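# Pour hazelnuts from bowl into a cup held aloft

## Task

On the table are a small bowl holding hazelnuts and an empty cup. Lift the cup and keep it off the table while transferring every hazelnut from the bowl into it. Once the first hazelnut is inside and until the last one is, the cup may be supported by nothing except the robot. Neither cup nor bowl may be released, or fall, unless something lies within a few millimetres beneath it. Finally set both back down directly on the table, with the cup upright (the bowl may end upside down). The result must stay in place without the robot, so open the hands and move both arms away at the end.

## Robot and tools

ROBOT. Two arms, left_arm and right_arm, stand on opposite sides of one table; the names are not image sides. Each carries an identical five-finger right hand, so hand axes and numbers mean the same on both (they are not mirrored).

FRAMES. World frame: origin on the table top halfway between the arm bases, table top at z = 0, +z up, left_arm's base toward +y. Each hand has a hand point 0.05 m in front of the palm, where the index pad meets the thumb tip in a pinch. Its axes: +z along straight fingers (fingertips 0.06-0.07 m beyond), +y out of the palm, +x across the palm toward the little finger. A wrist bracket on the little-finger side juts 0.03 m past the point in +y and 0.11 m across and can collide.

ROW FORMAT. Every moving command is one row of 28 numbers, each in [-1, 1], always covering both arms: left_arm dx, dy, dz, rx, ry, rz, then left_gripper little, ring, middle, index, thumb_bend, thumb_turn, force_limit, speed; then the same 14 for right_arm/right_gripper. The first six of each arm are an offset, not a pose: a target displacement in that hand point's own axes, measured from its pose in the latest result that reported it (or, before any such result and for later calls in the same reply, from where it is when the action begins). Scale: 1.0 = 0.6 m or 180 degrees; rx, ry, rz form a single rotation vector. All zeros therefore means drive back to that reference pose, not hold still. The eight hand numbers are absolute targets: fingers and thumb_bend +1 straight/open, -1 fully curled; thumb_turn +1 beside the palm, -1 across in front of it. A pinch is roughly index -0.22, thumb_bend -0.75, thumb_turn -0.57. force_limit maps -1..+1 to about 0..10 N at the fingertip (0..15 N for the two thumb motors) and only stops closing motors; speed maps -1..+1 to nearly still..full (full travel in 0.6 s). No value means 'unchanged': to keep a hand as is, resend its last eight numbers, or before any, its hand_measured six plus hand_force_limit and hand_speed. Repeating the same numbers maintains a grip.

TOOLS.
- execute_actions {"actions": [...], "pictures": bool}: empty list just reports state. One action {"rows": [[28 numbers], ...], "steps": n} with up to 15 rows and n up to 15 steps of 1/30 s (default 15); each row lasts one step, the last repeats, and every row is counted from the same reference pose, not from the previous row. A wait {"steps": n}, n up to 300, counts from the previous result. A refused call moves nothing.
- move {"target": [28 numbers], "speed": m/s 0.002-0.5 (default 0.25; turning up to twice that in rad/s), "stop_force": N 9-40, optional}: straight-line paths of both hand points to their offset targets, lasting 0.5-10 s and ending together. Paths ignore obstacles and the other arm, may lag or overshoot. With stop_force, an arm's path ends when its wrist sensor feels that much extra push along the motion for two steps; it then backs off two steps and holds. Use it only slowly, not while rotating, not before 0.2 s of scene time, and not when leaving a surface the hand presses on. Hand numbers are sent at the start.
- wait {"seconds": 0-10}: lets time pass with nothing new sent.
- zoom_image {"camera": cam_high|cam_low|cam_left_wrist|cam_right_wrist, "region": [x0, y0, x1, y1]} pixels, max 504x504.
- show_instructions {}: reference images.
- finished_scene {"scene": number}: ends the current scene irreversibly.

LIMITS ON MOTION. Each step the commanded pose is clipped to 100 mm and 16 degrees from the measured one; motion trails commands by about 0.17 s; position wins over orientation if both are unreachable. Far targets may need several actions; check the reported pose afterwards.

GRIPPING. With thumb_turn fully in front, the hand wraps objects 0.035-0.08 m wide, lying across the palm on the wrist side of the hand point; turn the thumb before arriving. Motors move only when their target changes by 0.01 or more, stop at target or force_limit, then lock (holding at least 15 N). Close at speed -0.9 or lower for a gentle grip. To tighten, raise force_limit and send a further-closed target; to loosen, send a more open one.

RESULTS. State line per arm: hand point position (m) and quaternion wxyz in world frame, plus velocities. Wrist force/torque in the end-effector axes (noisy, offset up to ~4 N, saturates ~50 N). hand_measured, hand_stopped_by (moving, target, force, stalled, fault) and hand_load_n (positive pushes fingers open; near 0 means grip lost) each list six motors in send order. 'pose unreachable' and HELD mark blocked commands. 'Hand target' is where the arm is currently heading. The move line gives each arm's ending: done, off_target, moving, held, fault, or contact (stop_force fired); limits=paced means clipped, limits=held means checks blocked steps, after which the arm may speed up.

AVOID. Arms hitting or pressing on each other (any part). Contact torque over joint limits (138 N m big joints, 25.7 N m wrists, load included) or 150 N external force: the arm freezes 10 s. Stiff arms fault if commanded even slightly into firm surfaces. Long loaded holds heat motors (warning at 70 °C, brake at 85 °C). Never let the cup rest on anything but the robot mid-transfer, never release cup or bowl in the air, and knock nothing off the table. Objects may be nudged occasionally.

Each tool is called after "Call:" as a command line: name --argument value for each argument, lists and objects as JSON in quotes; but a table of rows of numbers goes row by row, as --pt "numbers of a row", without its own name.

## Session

Call:
execute_actions --actions '[]'

Scene clock: 0.00 s of 6600.00 s.
left_arm: end_effector_position=(+0.2619, +0.4747, +0.4783) hand_measured=(+1.000, +1.000, +1.000, +1.000, +1.000, +1.000) hand_load_n=(+0.0, +0.0, +0.0, +0.0, +0.0, +0.0) hand_stopped_by=(target, target, target, target, target, target) hand_force_limit=0.00 hand_speed=-0.80 end_effector_quat_wxyz=(+0.009, +0.286, +0.958, -0.017) end_effector_velocity=(+0.000, +0.000, -0.000) end_effector_angular_velocity=(+0.000, -0.000, +0.000) | right_arm: end_effector_position=(+0.1081, -0.2433, +0.4915) hand_measured=(+1.000, +1.000, +1.000, +1.000, +1.000, +1.000) hand_load_n=(+0.0, +0.0, +0.0, +0.0, +0.0, +0.0) hand_stopped_by=(target, target, target, target, target, target) hand_force_limit=0.00 hand_speed=-0.80 end_effector_quat_wxyz=(+0.032, -0.355, +0.934, +0.013) end_effector_velocity=(-0.000, -0.001, +0.000) end_effector_angular_velocity=(-0.002, -0.001, -0.000)
Joint positions: left_arm=[ 0.555 -1.705  1.316  1.926  1.588 -1.876] | right_arm=[-1.199 -1.747  1.315  1.938  1.547 -1.89 ]
Joint velocities: left_arm=[ 0.001  0.    -0.    -0.    -0.     0.   ] | right_arm=[-0.    -0.001  0.     0.     0.002  0.   ]
Wrist force (N, on the end effector, along its own x y z axes, offset not removed): no reading
Wrist torque (N m, same axes, about the end effector's origin, offset not removed): no reading
Hand target (left_arm): +0.262, +0.475, +0.478; +0.009, +0.286, +0.958, -0.017
Hand target (right_arm): +0.108, -0.243, +0.492; +0.032, -0.355, +0.934, +0.013
camera_calibration (this result's frames):
cam_left_wrist: T_world_to_cam=[[0.661891, 0.749444, -0.0152922, -0.519593], [0.628964, -0.544156, 0.555246, -0.17073], [0.407804, -0.37713, -0.831546, 0.596885], [0, 0, 0, 1]] pos_world=[0.207885, 0.521605, 0.583188]
cam_right_wrist: T_world_to_cam=[[-0.550625, 0.834741, -0.00449601, 0.273176], [0.656119, 0.436117, 0.615882, -0.274455], [0.516063, 0.33617, -0.787826, 0.545084], [0, 0, 0, 1]] pos_world=[0.0491951, -0.291577, 0.599691]

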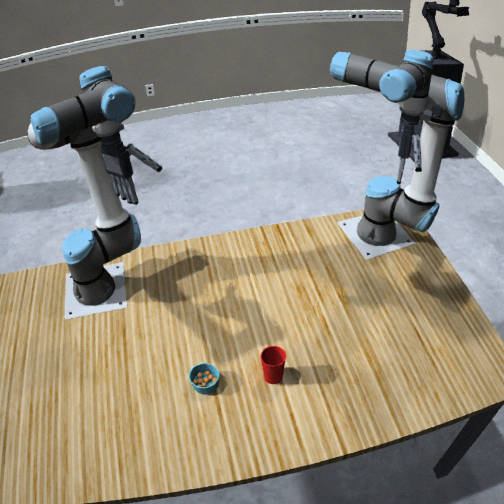

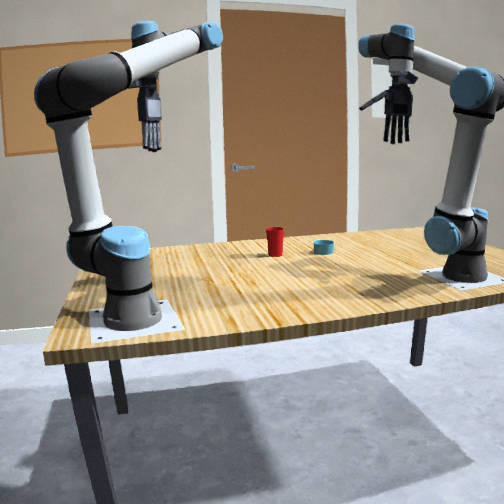

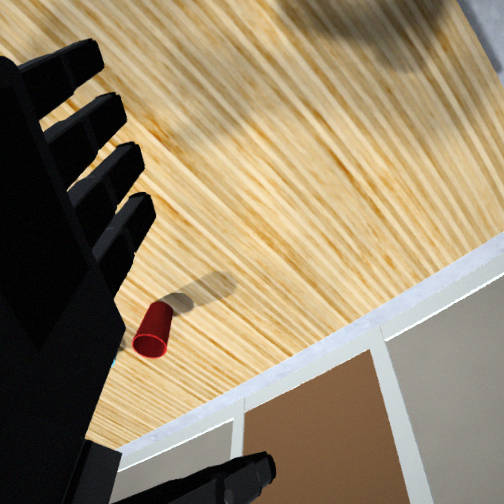

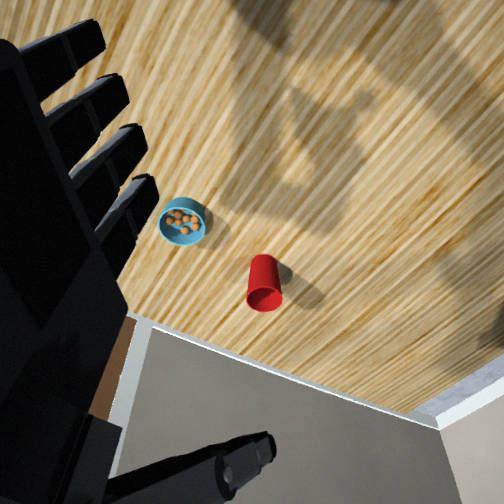

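Call:
move --target '[-0.433,-0.467,0.383,0,0,0.99,1,1,1,1,1,-1,0,0.5,-0.326,-0.378,0.4,0,0,0.897,1,1,1,1,1,-1,0,0.5]' --speed 0.4

Call:
move --target '[0,0,0.18,0,0.5,0,1,1,1,1,1,-1,0,0.5,0,0,0.18,0,0.5,0,1,1,1,1,1,-1,0,0.5]' --speed 0.4

Scene clock: 30.40 s of 6600.00 s.
left_arm: end_effector_position=(+0.3266, +0.0901, +0.2623) hand_measured=(+1.000, +1.000, +1.000, +1.000, +1.000, -1.000) hand_load_n=(+0.0, +0.0, +0.0, +0.0, +0.0, +0.0) hand_stopped_by=(target, target, target, target, target, target) hand_force_limit=0.00 hand_speed=0.50 end_effector_quat_wxyz=(+0.017, +0.963, -0.270, +0.009) end_effector_velocity=(+0.000, -0.002, -0.001) end_effector_angular_velocity=(+0.003, +0.003, -0.016) | right_arm: end_effector_position=(+0.4171, -0.2719, +0.2661) hand_measured=(+1.000, +1.000, +1.000, +1.000, +1.000, -1.000) hand_load_n=(+0.0, +0.0, +0.0, +0.0, +0.0, +0.0) hand_stopped_by=(target, target, target, target, target, target) hand_force_limit=0.00 hand_speed=0.50 end_effector_quat_wxyz=(-0.008, +0.865, +0.501, +0.034) end_effector_velocity=(+0.001, +0.000, -0.001) end_effector_angular_velocity=(+0.000, +0.002, -0.012)
Joint positions: left_arm=[ 0.449 -0.906  0.859  1.582  1.585  1.126] | right_arm=[-1.232 -1.191  1.278  1.419  1.545  0.894]
Joint velocities: left_arm=[-0.001  0.012 -0.016  0.009  0.001  0.015] | right_arm=[-0.     0.006 -0.006  0.001 -0.     0.012]
Wrist force (N, on the end effector, along its own x y z axes, offset not removed): left_arm=[-2.1 0.5 0.0] | right_arm=[0.0 1.0 -1.4]
Wrist torque (N m, same axes, about the end effector's origin, offset not removed): left_arm=[-0.04 0.16 -0.05] | right_arm=[0.41 -0.04 0.15]
Hand target (left_arm): +0.327, +0.090, +0.262; +0.017, +0.962, -0.271, +0.009
Hand target (right_arm): +0.417, -0.272, +0.266; -0.008, +0.865, +0.501, +0.034
Off the commanded pose (left_arm): 0.001 m, 0 deg.
Off the commanded pose (right_arm): 0.001 m, 0 deg.
After step 110, 22.20 s passed at rest.
move: done
camera_calibration (this result's frames):
cam_left_wrist: T_world_to_cam=[[-0.636663, -0.770497, 0.0315357, 0.271303], [-0.655423, 0.562217, 0.504314, 0.0323333], [-0.406303, 0.300409, -0.862944, 0.458931], [0, 0, 0, 1]] pos_world=[0.380386, 0.0529934, 0.37117]
cam_right_wrist: T_world_to_cam=[[0.789352, -0.613918, -0.00521304, -0.486397], [-0.529092, -0.684544, 0.50146, -0.105811], [-0.311424, -0.39307, -0.865165, 0.385133], [0, 0, 0, 1]] pos_world=[0.447895, -0.219656, 0.383728]

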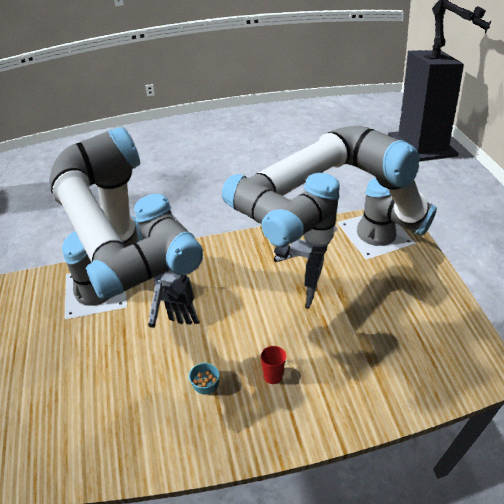

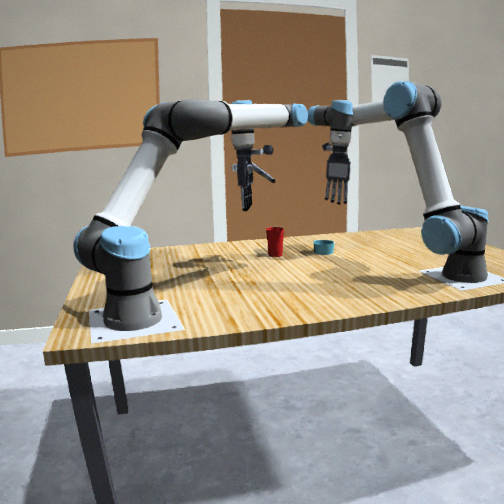

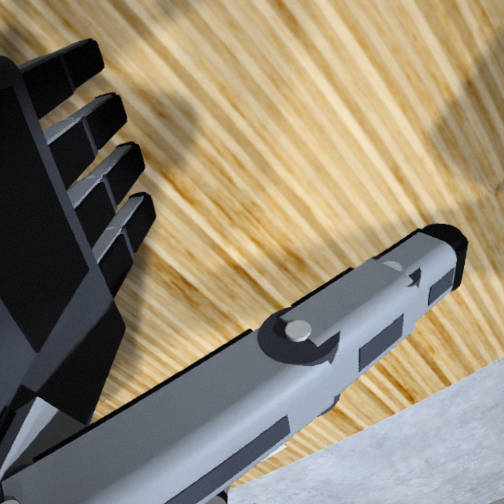

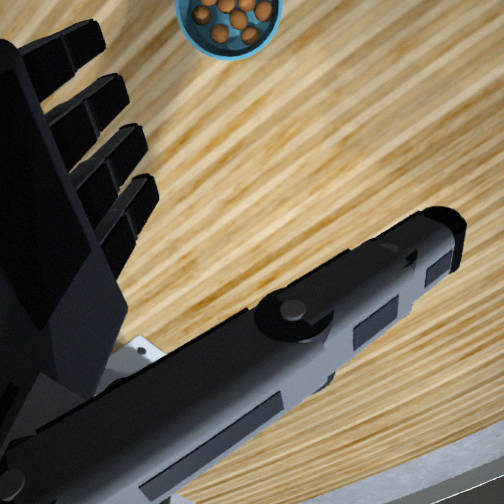

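Scene clock: 34.20 s of 6600.00 s.
left_arm: end_effector_position=(+0.3271, +0.0861, +0.1550) hand_measured=(+1.000, +1.000, +1.000, +1.000, +1.000, -1.000) hand_load_n=(+0.0, +0.0, +0.0, +0.0, +0.0, +0.0) hand_stopped_by=(target, target, target, target, target, target) hand_force_limit=0.00 hand_speed=0.50 end_effector_quat_wxyz=(+0.204, +0.674, -0.179, +0.687) end_effector_velocity=(+0.000, +0.000, +0.001) end_effector_angular_velocity=(-0.001, -0.001, -0.000) | right_arm: end_effector_position=(+0.4229, -0.2659, +0.1581) hand_measured=(+1.000, +1.000, +1.000, +1.000, +1.000, -1.000) hand_load_n=(+0.0, +0.0, +0.0, +0.0, +0.0, +0.0) hand_stopped_by=(target, target, target, target, target, target) hand_force_limit=0.00 hand_speed=0.50 end_effector_quat_wxyz=(-0.358, +0.589, +0.348, +0.635) end_effector_velocity=(+0.001, -0.001, -0.001) end_effector_angular_velocity=(+0.023, -0.011, +0.003)
Joint positions: left_arm=[ 0.034 -1.484  2.391 -0.946  0.713  1.572] | right_arm=[-1.913 -1.668  2.616 -1.242  0.224  1.838]
Joint velocities: left_arm=[ 0.001 -0.001  0.    -0.001  0.002  0.001] | right_arm=[-0.005  0.011  0.037 -0.168 -0.     0.119]
Wrist force (N, on the end effector, along its own x y z axes, offset not removed): left_arm=[-2.6 -1.3 0.1] | right_arm=[1.0 -1.2 1.5]
Wrist torque (N m, same axes, about the end effector's origin, offset not removed): left_arm=[-0.31 0.32 -0.15] | right_arm=[-0.13 -0.21 0.02]
Hand target (left_arm): +0.327, +0.086, +0.155; +0.204, +0.674, -0.179, +0.687
Hand target (right_arm): +0.423, -0.266, +0.158; -0.359, +0.588, +0.348, +0.636
Off the commanded pose (left_arm): 0.001 m, 0 deg.
Off the commanded pose (right_arm): 0.001 m, 0 deg.
move: done
camera_calibration (this result's frames):
cam_left_wrist: T_world_to_cam=[[-0.522559, -0.844992, -0.11367, 0.263565], [-0.380877, 0.350633, -0.855563, 0.228207], [0.762801, -0.403788, -0.505065, -0.00950757], [0, 0, 0, 1]] pos_world=[0.231899, 0.138854, 0.220403]
cam_right_wrist: T_world_to_cam=[[0.871727, -0.475131, -0.119756, -0.4677], [-0.331777, -0.3925, -0.857827, 0.164671], [0.360576, 0.787524, -0.49979, 0.267797], [0, 0, 0, 1]] pos_world=[0.36578, -0.368482, 0.219092]

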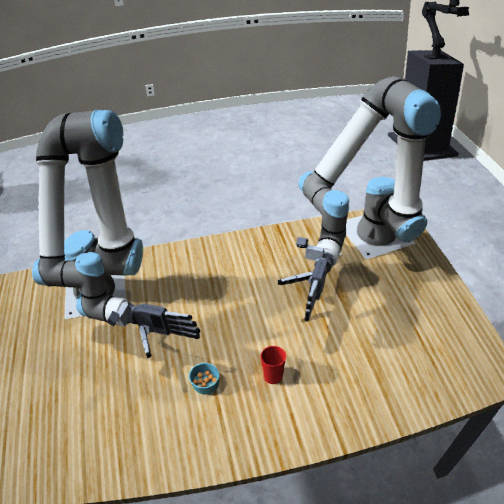

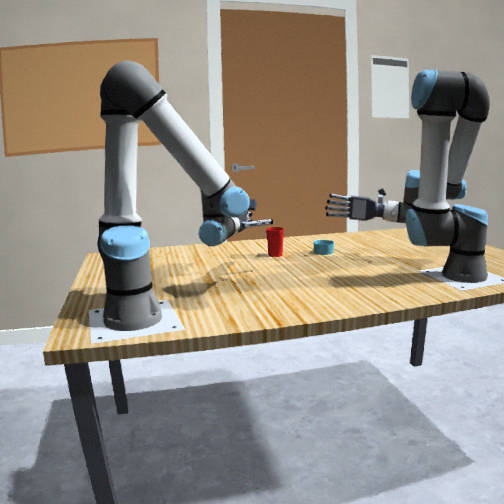

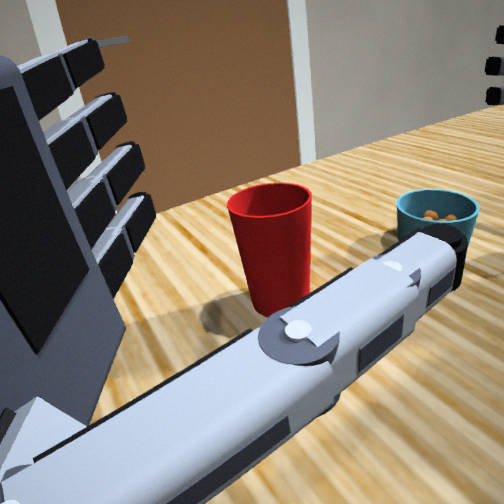

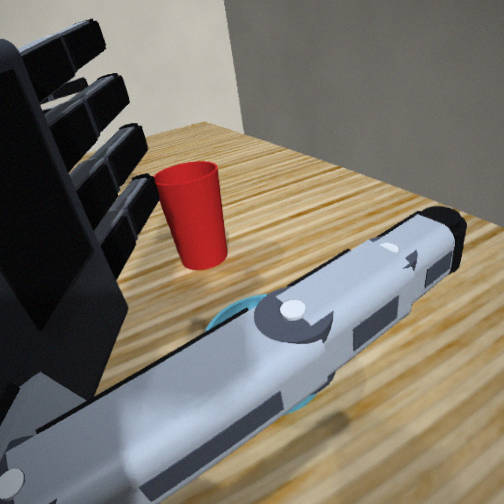

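Call:
move --target '[-0.202,0.02,0.133,0,-0.012,0.009,1,1,1,1,1,-1,0,0.5,-0.148,-0.067,0.032,-0.111,-0.024,0.006,1,1,1,1,1,-1,0,0.5]' --speed 0.15

Scene clock: 61.30 s of 6600.00 s.
left_arm: end_effector_position=(+0.3898, +0.0302, +0.0362) hand_measured=(+1.000, +1.000, +1.000, +1.000, +1.000, -1.000) hand_load_n=(+0.0, +0.0, +0.0, +0.0, +0.0, +0.0) hand_stopped_by=(target, target, target, target, target, target) hand_force_limit=0.00 hand_speed=0.50 end_effector_quat_wxyz=(+0.191, +0.685, -0.193, +0.677) end_effector_velocity=(+0.001, -0.001, -0.002) end_effector_angular_velocity=(+0.002, -0.000, -0.000) | right_arm: end_effector_position=(+0.4019, -0.2257, +0.0699) hand_measured=(+1.000, +1.000, +1.000, +1.000, +1.000, -1.000) hand_load_n=(+0.0, +0.0, +0.0, +0.0, +0.0, +0.0) hand_stopped_by=(target, target, target, target, target, target) hand_force_limit=0.00 hand_speed=0.50 end_effector_quat_wxyz=(-0.244, +0.669, +0.241, +0.660) end_effector_velocity=(-0.000, +0.001, -0.001) end_effector_angular_velocity=(+0.000, -0.001, -0.011)
Joint positions: left_arm=[ 0.18  -1.038  2.193 -1.141  0.86   1.56 ] | right_arm=[-1.392 -1.356  2.622 -1.253  1.084  1.572]
Joint velocities: left_arm=[ 0.003  0.008 -0.005 -0.002  0.003  0.001] | right_arm=[ 0.02   0.009 -0.004 -0.006  0.031  0.001]
Wrist force (N, on the end effector, along its own x y z axes, offset not removed): left_arm=[-1.5 -1.1 0.1] | right_arm=[-0.8 -0.9 -1.7]
Wrist torque (N m, same axes, about the end effector's origin, offset not removed): left_arm=[-0.26 0.12 -0.13] | right_arm=[0.11 0.10 -0.10]
Hand target (left_arm): +0.390, +0.030, +0.036; +0.191, +0.685, -0.193, +0.677
Hand target (right_arm): +0.402, -0.226, +0.070; -0.243, +0.669, +0.241, +0.660
Off the commanded pose (left_arm): 0.001 m, 0 deg.
Off the commanded pose (right_arm): 0.001 m, 0 deg.
After step 90, 22.33 s passed at rest.
move: done
camera_calibration (this result's frames):
cam_left_wrist: T_world_to_cam=[[-0.524989, -0.839268, -0.141475, 0.237327], [-0.395292, 0.387644, -0.832752, 0.173791], [0.753745, -0.381262, -0.535265, -0.13595], [0, 0, 0, 1]] pos_world=[0.295764, 0.0799791, 0.105531]
cam_right_wrist: T_world_to_cam=[[0.64815, -0.746819, -0.148871, -0.410277], [-0.508795, -0.279242, -0.814341, 0.191531], [0.566595, 0.60356, -0.560969, 0.0796201], [0, 0, 0, 1]] pos_world=[0.318258, -0.300975, 0.139557]

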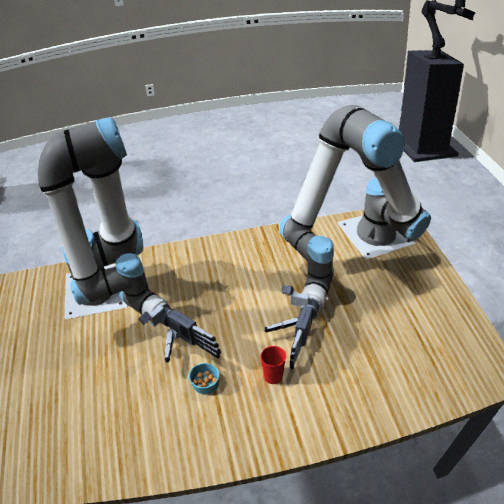

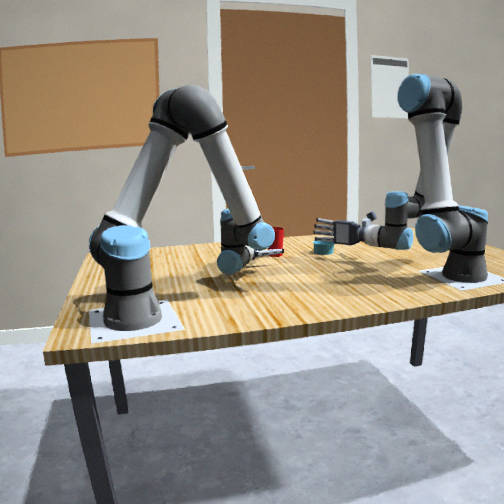

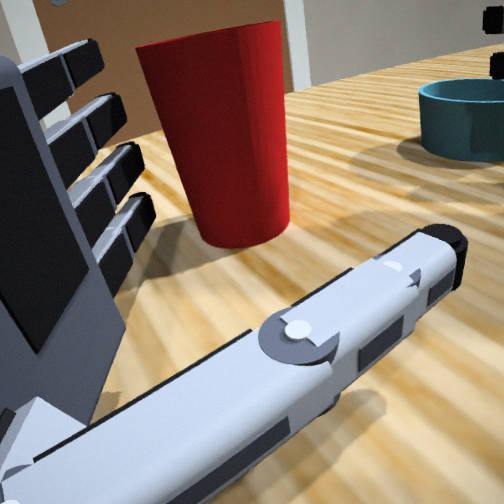

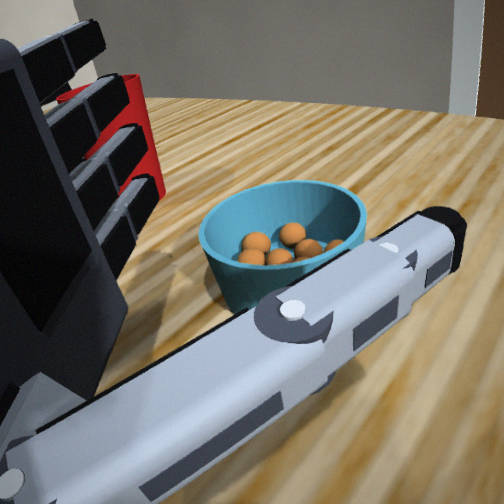

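Call:
move --target '[0,-0.013,0.09,0,0,0,1,1,1,1,1,-1,0,0.5,-0.078,-0.003,0,0,0,0,1,1,1,1,1,-1,0,0.5]' --speed 0.06

Call:
move --target '[0,0,0.093,0,0,0,1,1,1,1,1,-1,0,0.5,0,0,0.09,0,0,0,1,1,1,1,1,-1,0,0.5]' --speed 0.05

Scene clock: 72.83 s of 6600.00 s.
left_arm: end_effector_position=(+0.4397, +0.0088, +0.0356) hand_measured=(+1.000, +1.000, +1.000, +1.000, +1.000, -1.000) hand_load_n=(+0.0, +0.0, +0.0, +0.0, +0.0, +0.0) hand_stopped_by=(target, target, target, target, target, target) hand_force_limit=0.00 hand_speed=0.50 end_effector_quat_wxyz=(+0.191, +0.684, -0.193, +0.677) end_effector_velocity=(+0.002, -0.001, -0.001) end_effector_angular_velocity=(+0.002, -0.000, -0.001) | right_arm: end_effector_position=(+0.4002, -0.2243, +0.0236) hand_measured=(+1.000, +1.000, +1.000, +1.000, +1.000, -1.000) hand_load_n=(+0.0, +0.0, +0.0, +0.0, +0.0, +0.0) hand_stopped_by=(target, target, target, target, target, target) hand_force_limit=0.00 hand_speed=0.50 end_effector_quat_wxyz=(-0.244, +0.669, +0.241, +0.660) end_effector_velocity=(-0.000, +0.000, -0.003) end_effector_angular_velocity=(+0.001, -0.001, +0.001)
Joint positions: left_arm=[ 0.279 -0.975  2.051 -1.063  0.959  1.562] | right_arm=[-1.384 -1.138  2.633 -1.482  1.092  1.572]
Joint velocities: left_arm=[ 0.003  0.005 -0.008  0.004  0.004  0.001] | right_arm=[ 0.001  0.014  0.    -0.015 -0.     0.001]
Wrist force (N, on the end effector, along its own x y z axes, offset not removed): left_arm=[-1.0 -1.3 -1.1] | right_arm=[1.1 -0.7 -1.0]
Wrist torque (N m, same axes, about the end effector's origin, offset not removed): left_arm=[-0.28 0.09 -0.07] | right_arm=[-0.06 -0.19 0.14]
Hand target (left_arm): +0.440, +0.009, +0.036; +0.191, +0.684, -0.193, +0.677
Hand target (right_arm): +0.400, -0.224, +0.023; -0.244, +0.669, +0.241, +0.660
Off the commanded pose (left_arm): 0.000 m, 0 deg.
Off the commanded pose (right_arm): 0.000 m, 0 deg.
After step 90, 7.20 s passed at rest.
move: done
camera_calibration (this result's frames):
cam_left_wrist: T_world_to_cam=[[-0.524923, -0.83927, -0.141712, 0.245523], [-0.395085, 0.387728, -0.832811, 0.201154], [0.753899, -0.381173, -0.53511, -0.182097], [0, 0, 0, 1]] pos_world=[0.345637, 0.0586565, 0.104875]
cam_right_wrist: T_world_to_cam=[[0.64811, -0.74685, -0.148892, -0.415029], [-0.508969, -0.279361, -0.814192, 0.153291], [0.566484, 0.603467, -0.56118, 0.0537815], [0, 0, 0, 1]] pos_world=[0.316538, -0.299596, 0.0931946]

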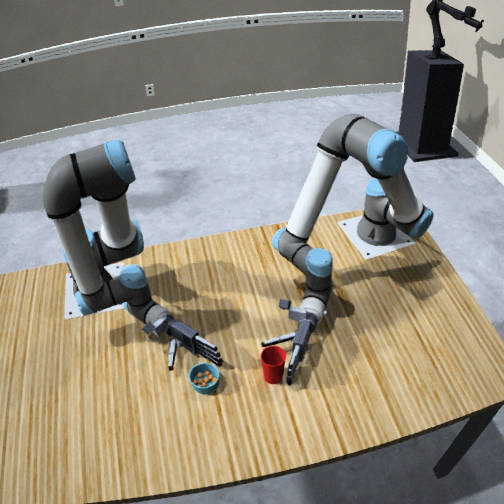

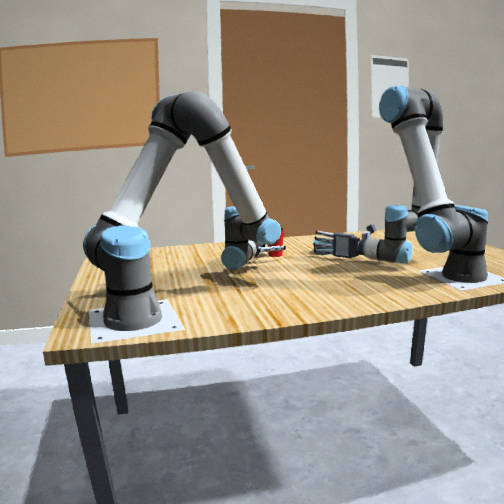

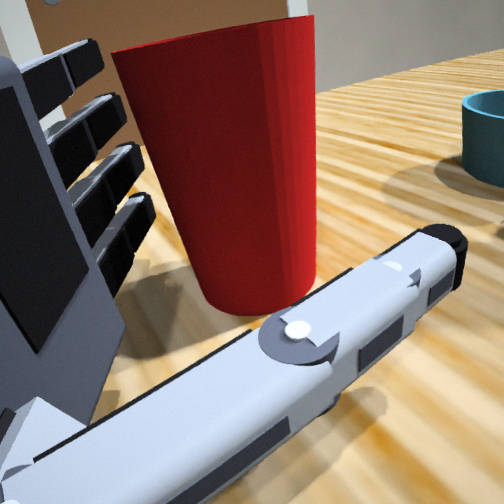

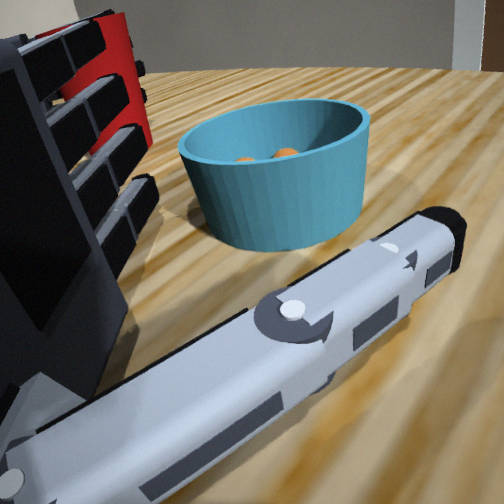

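Scene clock: 74.40 s of 6600.00 s.
left_arm: end_effector_position=(+0.4871, -0.0201, +0.0349) hand_measured=(+1.000, +1.000, +1.000, +1.000, +1.000, -1.000) hand_load_n=(+0.0, +0.0, +0.0, +0.0, +0.0, +0.0) hand_stopped_by=(target, target, target, target, target, target) hand_force_limit=0.00 hand_speed=0.50 end_effector_quat_wxyz=(+0.191, +0.684, -0.193, +0.677) end_effector_velocity=(+0.002, -0.001, -0.001) end_effector_angular_velocity=(+0.002, +0.000, +0.000) | right_arm: end_effector_position=(+0.4412, -0.1897, +0.0230) hand_measured=(+1.000, +1.000, +1.000, +1.000, +1.000, -1.000) hand_load_n=(+0.0, +0.0, +0.0, +0.0, +0.0, +0.0) hand_stopped_by=(target, target, target, target, target, target) hand_force_limit=0.00 hand_speed=0.50 end_effector_quat_wxyz=(-0.244, +0.669, +0.241, +0.660) end_effector_velocity=(+0.002, +0.001, +0.000) end_effector_angular_velocity=(+0.000, -0.001, -0.001)
Joint positions: left_arm=[ 0.346 -0.9    1.888 -0.974  1.026  1.564] | right_arm=[-1.289 -1.101  2.474 -1.361  1.186  1.574]
Joint velocities: left_arm=[ 0.002  0.005 -0.007  0.004  0.001  0.001] | right_arm=[ 0.003  0.001 -0.007  0.005  0.004  0.   ]
Wrist force (N, on the end effector, along its own x y z axes, offset not removed): left_arm=[-2.4 -0.2 -0.1] | right_arm=[2.1 0.7 -1.2]
Wrist torque (N m, same axes, about the end effector's origin, offset not removed): left_arm=[-0.14 0.28 -0.14] | right_arm=[0.16 -0.34 0.03]
Hand target (left_arm): +0.487, -0.020, +0.035; +0.191, +0.684, -0.193, +0.677
Hand target (right_arm): +0.441, -0.190, +0.023; -0.244, +0.669, +0.241, +0.660
Off the commanded pose (left_arm): 0.000 m, 0 deg.
Off the commanded pose (right_arm): 0.000 m, 0 deg.
move: done
camera_calibration (this result's frames):
cam_left_wrist: T_world_to_cam=[[-0.524886, -0.839266, -0.141875, 0.246042], [-0.394946, 0.387793, -0.832847, 0.230454], [0.753998, -0.381117, -0.535011, -0.229268], [0, 0, 0, 1]] pos_world=[0.393028, 0.0297479, 0.104179]
cam_right_wrist: T_world_to_cam=[[0.648146, -0.746836, -0.148805, -0.415875], [-0.508928, -0.279452, -0.814186, 0.183413], [0.566479, 0.603443, -0.561211, 0.00933919], [0, 0, 0, 1]] pos_world=[0.357601, -0.26497, 0.0926896]

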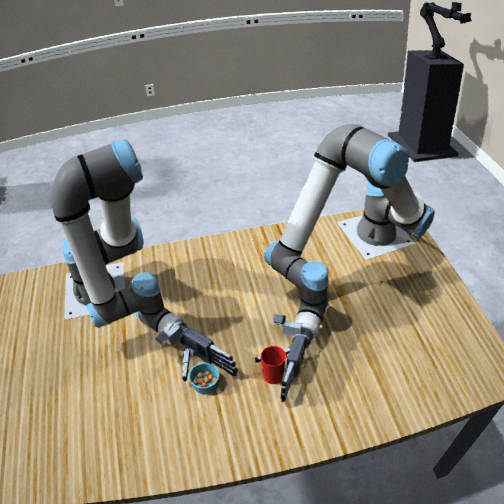

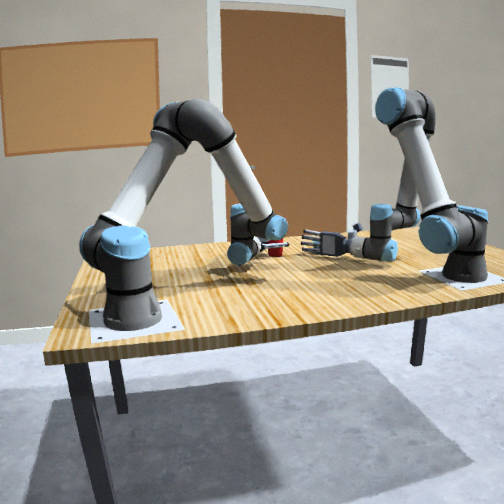

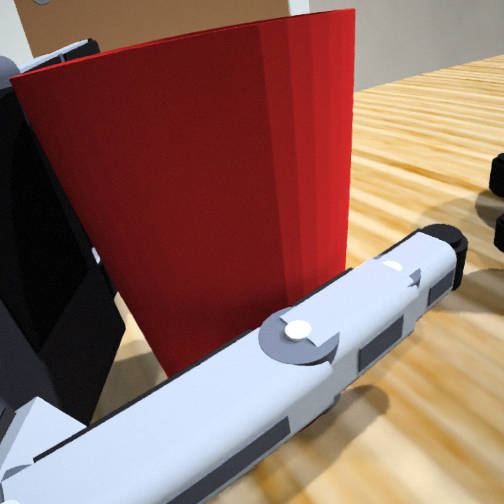

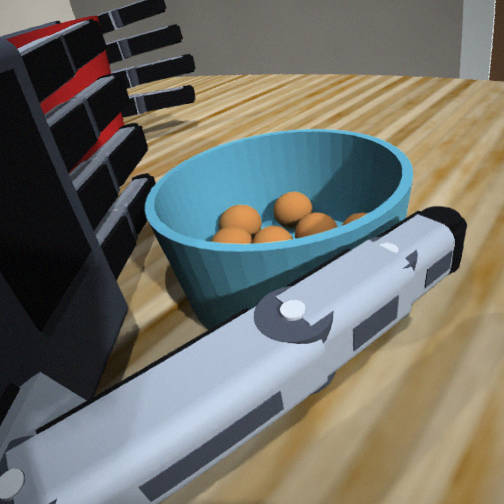

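Call:
move --target '[-0.013,0,0,0,0,0,1,1,1,1,1,-1,0,0.5,0,0.013,0.013,0,0,0,1,1,1,1,1,-1,0,0.5]' --speed 0.02

Call:
move --target '[0,0,0,0,0,0,-0.05,-1,-1,-1,-1,-1,0.2,-0.85,0,0,0,0,0,0,1,1,-0.3,-1,-1,-1,0.2,-0.85]'

Scene clock: 88.00 s of 6600.00 s.
left_arm: end_effector_position=(+0.4870, -0.0200, +0.0273) hand_measured=(+1.000, +1.000, +1.000, +1.000, +1.000, -1.000) hand_load_n=(+0.0, +0.0, +0.0, +0.0, +0.0, +0.0) hand_stopped_by=(target, target, target, target, target, target) hand_force_limit=0.00 hand_speed=0.50 end_effector_quat_wxyz=(+0.191, +0.684, -0.193, +0.677) end_effector_velocity=(-0.000, -0.001, -0.001) end_effector_angular_velocity=(+0.000, -0.002, -0.001) | right_arm: end_effector_position=(+0.4519, -0.1906, +0.0229) hand_measured=(+1.000, +1.000, +1.000, +1.000, +1.000, -1.000) hand_load_n=(+0.0, +0.0, +0.0, +0.0, +0.0, +0.0) hand_stopped_by=(target, target, target, target, target, target) hand_force_limit=0.00 hand_speed=0.50 end_effector_quat_wxyz=(-0.244, +0.669, +0.241, +0.660) end_effector_velocity=(+0.003, -0.000, +0.000) end_effector_angular_velocity=(-0.000, -0.000, -0.001)
Joint positions: left_arm=[ 0.346 -0.885  1.888 -0.99   1.026  1.564] | right_arm=[-1.304 -1.094  2.453 -1.347  1.171  1.573]
Joint velocities: left_arm=[-0.001  0.002  0.    -0.005  0.     0.002] | right_arm=[-0.004  0.001 -0.005  0.004 -0.003 -0.001]
Wrist force (N, on the end effector, along its own x y z axes, offset not removed): left_arm=[-1.3 -0.8 0.1] | right_arm=[0.9 -0.6 0.8]
Wrist torque (N m, same axes, about the end effector's origin, offset not removed): left_arm=[-0.29 0.09 -0.04] | right_arm=[-0.14 -0.29 0.02]
Hand target (left_arm): +0.487, -0.020, +0.027; +0.191, +0.684, -0.193, +0.677
Hand target (right_arm): +0.452, -0.191, +0.023; -0.244, +0.669, +0.241, +0.660
Off the commanded pose (left_arm): 0.000 m, 0 deg.
Off the commanded pose (right_arm): 0.000 m, 0 deg.
After step 90, 9.77 s passed at rest.
move: done
camera_calibration (this result's frames):
cam_left_wrist: T_world_to_cam=[[-0.524886, -0.839275, -0.141819, 0.244984], [-0.394983, 0.387757, -0.832846, 0.224116], [0.753978, -0.381133, -0.535028, -0.233236], [0, 0, 0, 1]] pos_world=[0.392965, 0.0298122, 0.0966093]
cam_right_wrist: T_world_to_cam=[[0.648134, -0.746842, -0.148825, -0.423466], [-0.508931, -0.279421, -0.814195, 0.188495], [0.56649, 0.603449, -0.561193, 0.00375438], [0, 0, 0, 1]] pos_world=[0.368267, -0.265858, 0.0925562]

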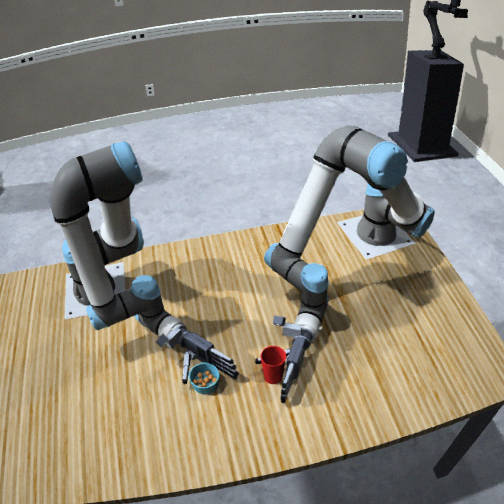

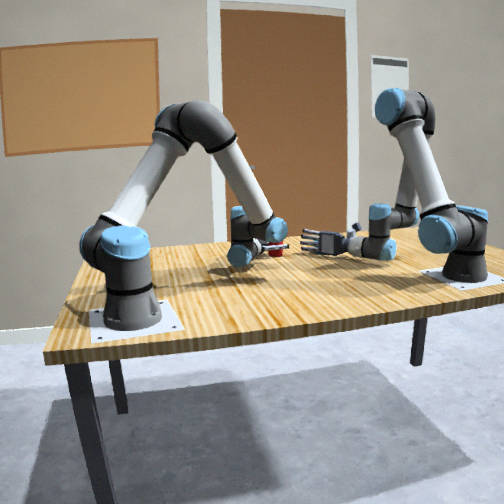

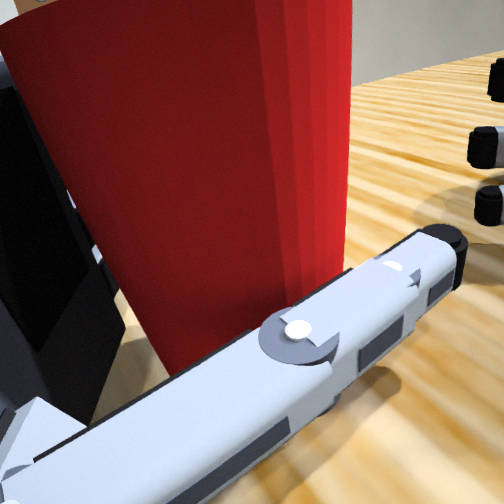

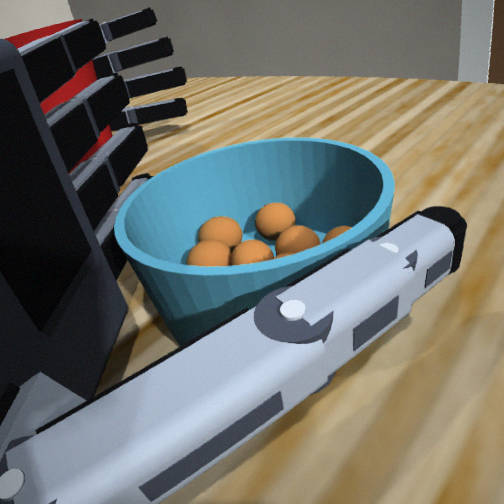

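Scene clock: 92.63 s of 6600.00 s.
left_arm: end_effector_position=(+0.4870, -0.0200, +0.0274) hand_measured=(-0.022, -0.038, -0.064, -0.088, +0.354, -1.000) hand_load_n=(+2.5, +3.5, +4.0, +6.5, +11.0, +2.5) hand_stopped_by=(force, force, force, force, force, target) hand_force_limit=0.20 hand_speed=-0.85 end_effector_quat_wxyz=(+0.191, +0.684, -0.193, +0.677) end_effector_velocity=(-0.001, -0.001, +0.001) end_effector_angular_velocity=(-0.000, -0.002, -0.003) | right_arm: end_effector_position=(+0.4519, -0.1906, +0.0229) hand_measured=(+1.000, +1.000, +0.478, +0.436, +0.686, -1.000) hand_load_n=(+0.0, +0.0, +3.0, +6.0, +12.0, +1.0) hand_stopped_by=(target, target, force, force, force, target) hand_force_limit=0.20 hand_speed=-0.85 end_effector_quat_wxyz=(-0.244, +0.669, +0.241, +0.660) end_effector_velocity=(+0.000, -0.000, -0.000) end_effector_angular_velocity=(-0.000, +0.001, +0.000)
Joint positions: left_arm=[ 0.346 -0.885  1.888 -0.99   1.026  1.564] | right_arm=[-1.304 -1.094  2.453 -1.347  1.171  1.573]
Joint velocities: left_arm=[-0.001 -0.002 -0.    -0.     0.002  0.002] | right_arm=[-0.001  0.001 -0.     0.    -0.001  0.   ]
Wrist force (N, on the end effector, along its own x y z axes, offset not removed): left_arm=[4.2 -2.0 3.8] | right_arm=[1.9 0.4 -0.6]
Wrist torque (N m, same axes, about the end effector's origin, offset not removed): left_arm=[-0.31 -0.06 -0.13] | right_arm=[0.06 -0.29 0.16]
Hand target (left_arm): +0.487, -0.020, +0.027; +0.191, +0.684, -0.193, +0.677
Hand target (right_arm): +0.452, -0.191, +0.023; -0.244, +0.669, +0.241, +0.660
Off the commanded pose (left_arm): 0.000 m, 0 deg.
Off the commanded pose (right_arm): 0.000 m, 0 deg.
move: done
camera_calibration (this result's frames):
cam_left_wrist: T_world_to_cam=[[-0.524884, -0.83928, -0.141794, 0.244983], [-0.394964, 0.387721, -0.832872, 0.22414], [0.75399, -0.381158, -0.534994, -0.233225], [0, 0, 0, 1]] pos_world=[0.392964, 0.02981, 0.0966434]
cam_right_wrist: T_world_to_cam=[[0.648134, -0.746843, -0.14882, -0.423466], [-0.508924, -0.279419, -0.8142, 0.188494], [0.566497, 0.603449, -0.561187, 0.00375204], [0, 0, 0, 1]] pos_world=[0.368267, -0.265858, 0.0925576]

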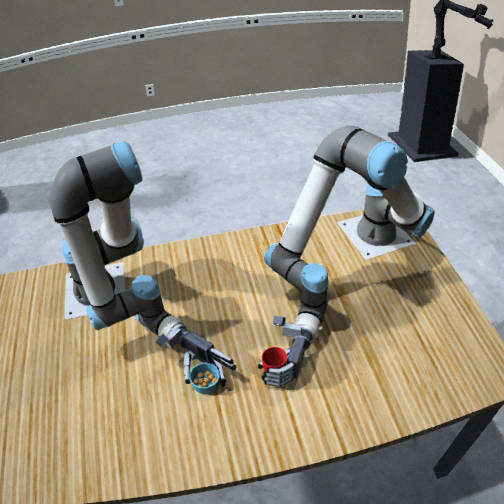

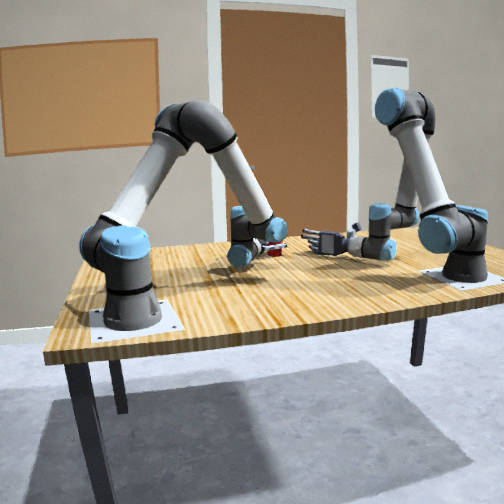

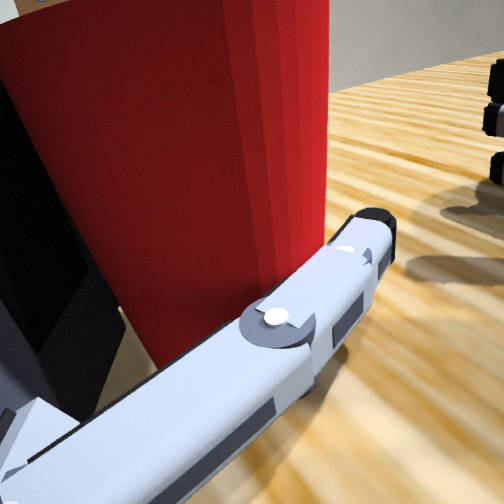

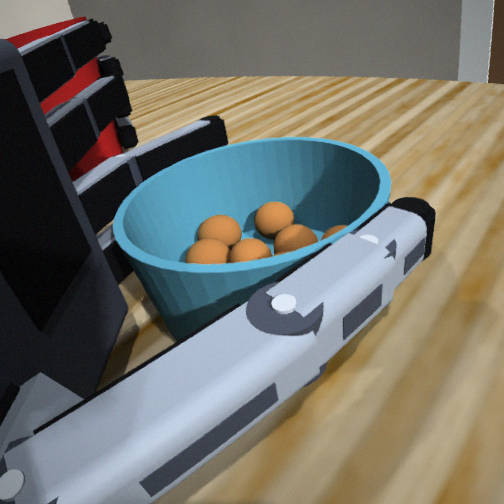

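Call:
move --target '[0.097,0,0,0,0,0,-0.05,-1,-1,-1,-1,-1,0.2,-0.85,0.36,0,0,0,0,0,1,1,-0.3,-1,-1,-1,0.2,-0.85]' --speed 0.1

Call:
move --target '[0,0,0,0,0,0,-0.05,-1,-1,-1,-1,-1,0.2,-0.85,-0.022,-0.283,0.23,0,0,0.22,1,1,-0.3,-1,-1,-1,0.2,-0.85]' --speed 0.1

Call:
zoom_image --camera "cam_high" --region '[190, 260, 370, 400]'

Scene clock: 107.43 s of 6600.00 s.
left_arm: end_effector_position=(+0.4876, -0.0205, +0.0855) hand_measured=(-0.022, -0.038, -0.064, -0.088, +0.354, -1.000) hand_load_n=(+2.0, +2.5, +3.5, +6.5, +11.0, +4.0) hand_stopped_by=(force, force, force, force, force, target) hand_force_limit=0.20 hand_speed=-0.85 end_effector_quat_wxyz=(+0.191, +0.684, -0.193, +0.677) end_effector_velocity=(+0.000, +0.000, +0.001) end_effector_angular_velocity=(-0.001, +0.001, +0.001) | right_arm: end_effector_position=(+0.4546, -0.1906, +0.2383) hand_measured=(+1.000, +1.000, +0.478, +0.436, +0.686, -1.000) hand_load_n=(+0.0, +0.0, +3.0, +6.0, +12.0, +1.0) hand_stopped_by=(target, target, force, force, force, target) hand_force_limit=0.20 hand_speed=-0.85 end_effector_quat_wxyz=(-0.244, +0.669, +0.241, +0.660) end_effector_velocity=(+0.000, -0.000, +0.003) end_effector_angular_velocity=(-0.000, +0.000, -0.002)
Joint positions: left_arm=[ 0.347 -1.     1.876 -0.863  1.027  1.564] | right_arm=[-1.307 -1.689  2.261 -0.56   1.169  1.574]
Joint velocities: left_arm=[ 0.    -0.001 -0.     0.002 -0.001 -0.002] | right_arm=[-0.    -0.005 -0.005  0.01   0.001 -0.   ]
Wrist force (N, on the end effector, along its own x y z axes, offset not removed): left_arm=[-2.6 -1.3 -0.7] | right_arm=[1.4 1.3 -0.3]
Wrist torque (N m, same axes, about the end effector's origin, offset not removed): left_arm=[-0.34 0.28 -0.12] | right_arm=[0.27 -0.40 0.20]
Hand target (left_arm): +0.488, -0.020, +0.086; +0.191, +0.684, -0.193, +0.677
Hand target (right_arm): +0.455, -0.191, +0.239; -0.244, +0.669, +0.241, +0.660
Off the commanded pose (left_arm): 0.000 m, 0 deg.
Off the commanded pose (right_arm): 0.001 m, 0 deg.
After step 90, 9.10 s passed at rest.
move: done
camera_calibration (this result's frames):
cam_left_wrist: T_world_to_cam=[[-0.524879, -0.839274, -0.141851, 0.253135], [-0.394934, 0.387759, -0.832869, 0.272981], [0.754009, -0.381134, -0.534984, -0.202727], [0, 0, 0, 1]] pos_world=[0.393532, 0.0293327, 0.154809]
cam_right_wrist: T_world_to_cam=[[0.648148, -0.746834, -0.148808, -0.393187], [-0.508831, -0.279346, -0.814283, 0.365259], [0.566565, 0.603494, -0.561069, 0.123081], [0, 0, 0, 1]] pos_world=[0.370965, -0.26589, 0.307972]

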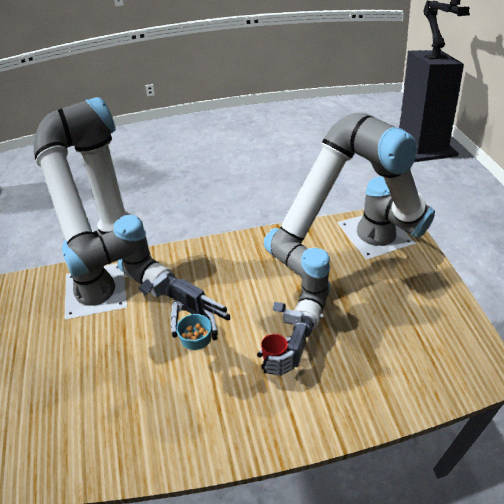

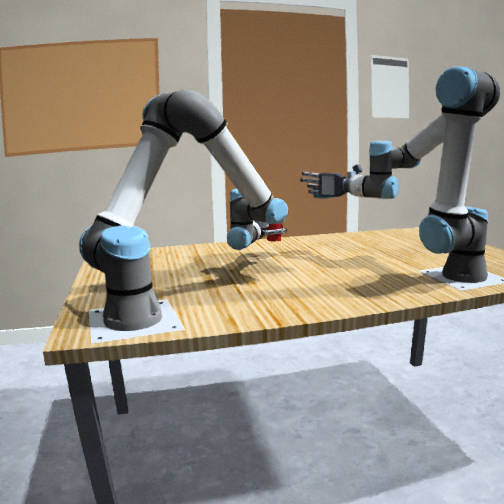

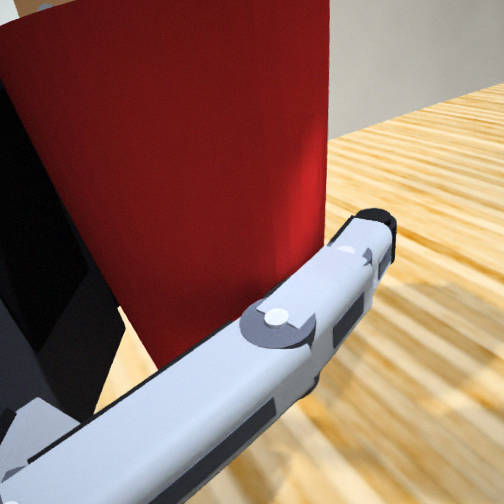

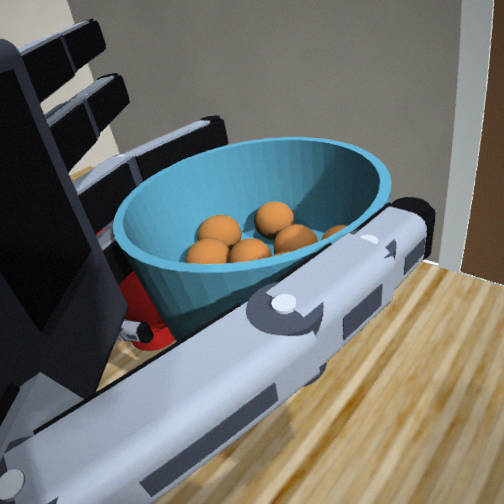

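Scene clock: 111.33 s of 6600.00 s.
left_arm: end_effector_position=(+0.4876, -0.0205, +0.0855) hand_measured=(-0.022, -0.038, -0.064, -0.088, +0.354, -1.000) hand_load_n=(+2.0, +2.5, +3.5, +6.5, +11.0, +4.0) hand_stopped_by=(force, force, force, force, force, target) hand_force_limit=0.20 hand_speed=-0.85 end_effector_quat_wxyz=(+0.191, +0.684, -0.193, +0.677) end_effector_velocity=(-0.000, -0.000, +0.001) end_effector_angular_velocity=(-0.000, -0.001, -0.000) | right_arm: end_effector_position=(+0.4504, +0.0275, +0.2254) hand_measured=(+1.000, +1.000, +0.478, +0.436, +0.686, -1.000) hand_load_n=(+0.0, +0.0, +3.0, +6.0, +12.0, +0.5) hand_stopped_by=(target, target, force, force, force, target) hand_force_limit=0.20 hand_speed=-0.85 end_effector_quat_wxyz=(-0.452, +0.711, +0.001, +0.538) end_effector_velocity=(-0.000, +0.003, -0.000) end_effector_angular_velocity=(+0.006, +0.005, +0.001)
Joint positions: left_arm=[ 0.347 -1.     1.876 -0.863  1.027  1.564] | right_arm=[-0.868 -1.319  1.807 -0.477  1.607  2.268]
Joint velocities: left_arm=[-0.    -0.001  0.     0.    -0.     0.   ] | right_arm=[ 0.004  0.005 -0.007  0.002  0.002  0.008]
Wrist force (N, on the end effector, along its own x y z axes, offset not removed): left_arm=[-2.0 -1.4 0.2] | right_arm=[2.2 0.5 -1.1]
Wrist torque (N m, same axes, about the end effector's origin, offset not removed): left_arm=[-0.35 0.16 -0.12] | right_arm=[0.07 -0.44 0.14]
Hand target (left_arm): +0.488, -0.020, +0.086; +0.191, +0.684, -0.193, +0.677
Hand target (right_arm): +0.450, +0.028, +0.225; -0.452, +0.711, +0.001, +0.538
Off the commanded pose (left_arm): 0.000 m, 0 deg.
Off the commanded pose (right_arm): 0.001 m, 0 deg.
move: done
camera_calibration (this result's frames):
cam_left_wrist: T_world_to_cam=[[-0.524879, -0.839274, -0.141847, 0.253133], [-0.39493, 0.387753, -0.832873, 0.272985], [0.754011, -0.381138, -0.534978, -0.202728], [0, 0, 0, 1]] pos_world=[0.393534, 0.0293299, 0.154813]
cam_right_wrist: T_world_to_cam=[[0.436679, -0.506049, -0.743791, -0.00677054], [-0.826152, 0.101662, -0.554201, 0.48735], [0.356068, 0.856492, -0.37368, 0.0321239], [0, 0, 0, 1]] pos_world=[0.394143, -0.080485, 0.277058]

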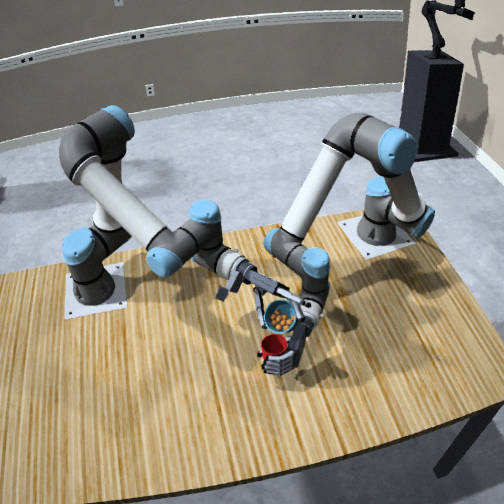

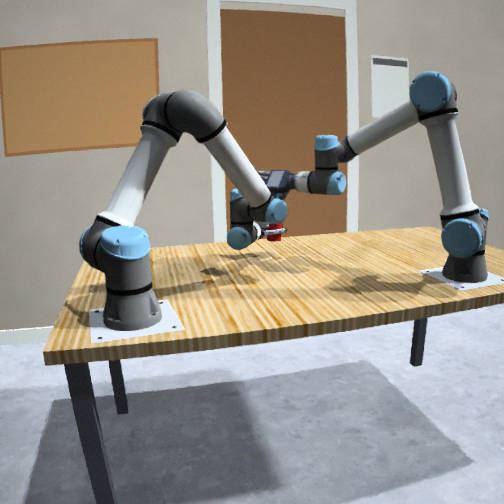

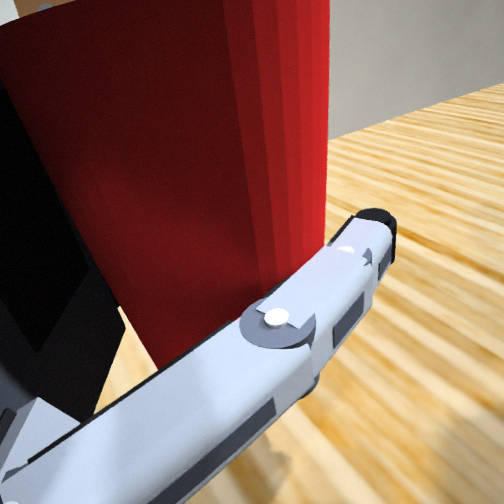

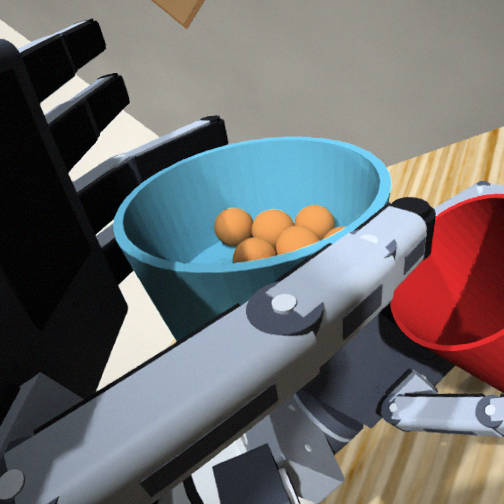

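Region (190, 260, 370, 400) of cam_high's 504x504 image, scaled by 2.800, with more detail than that image has.

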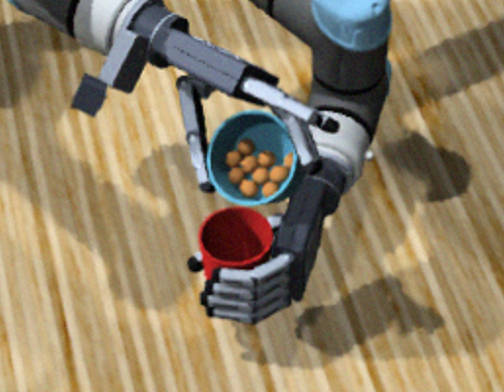

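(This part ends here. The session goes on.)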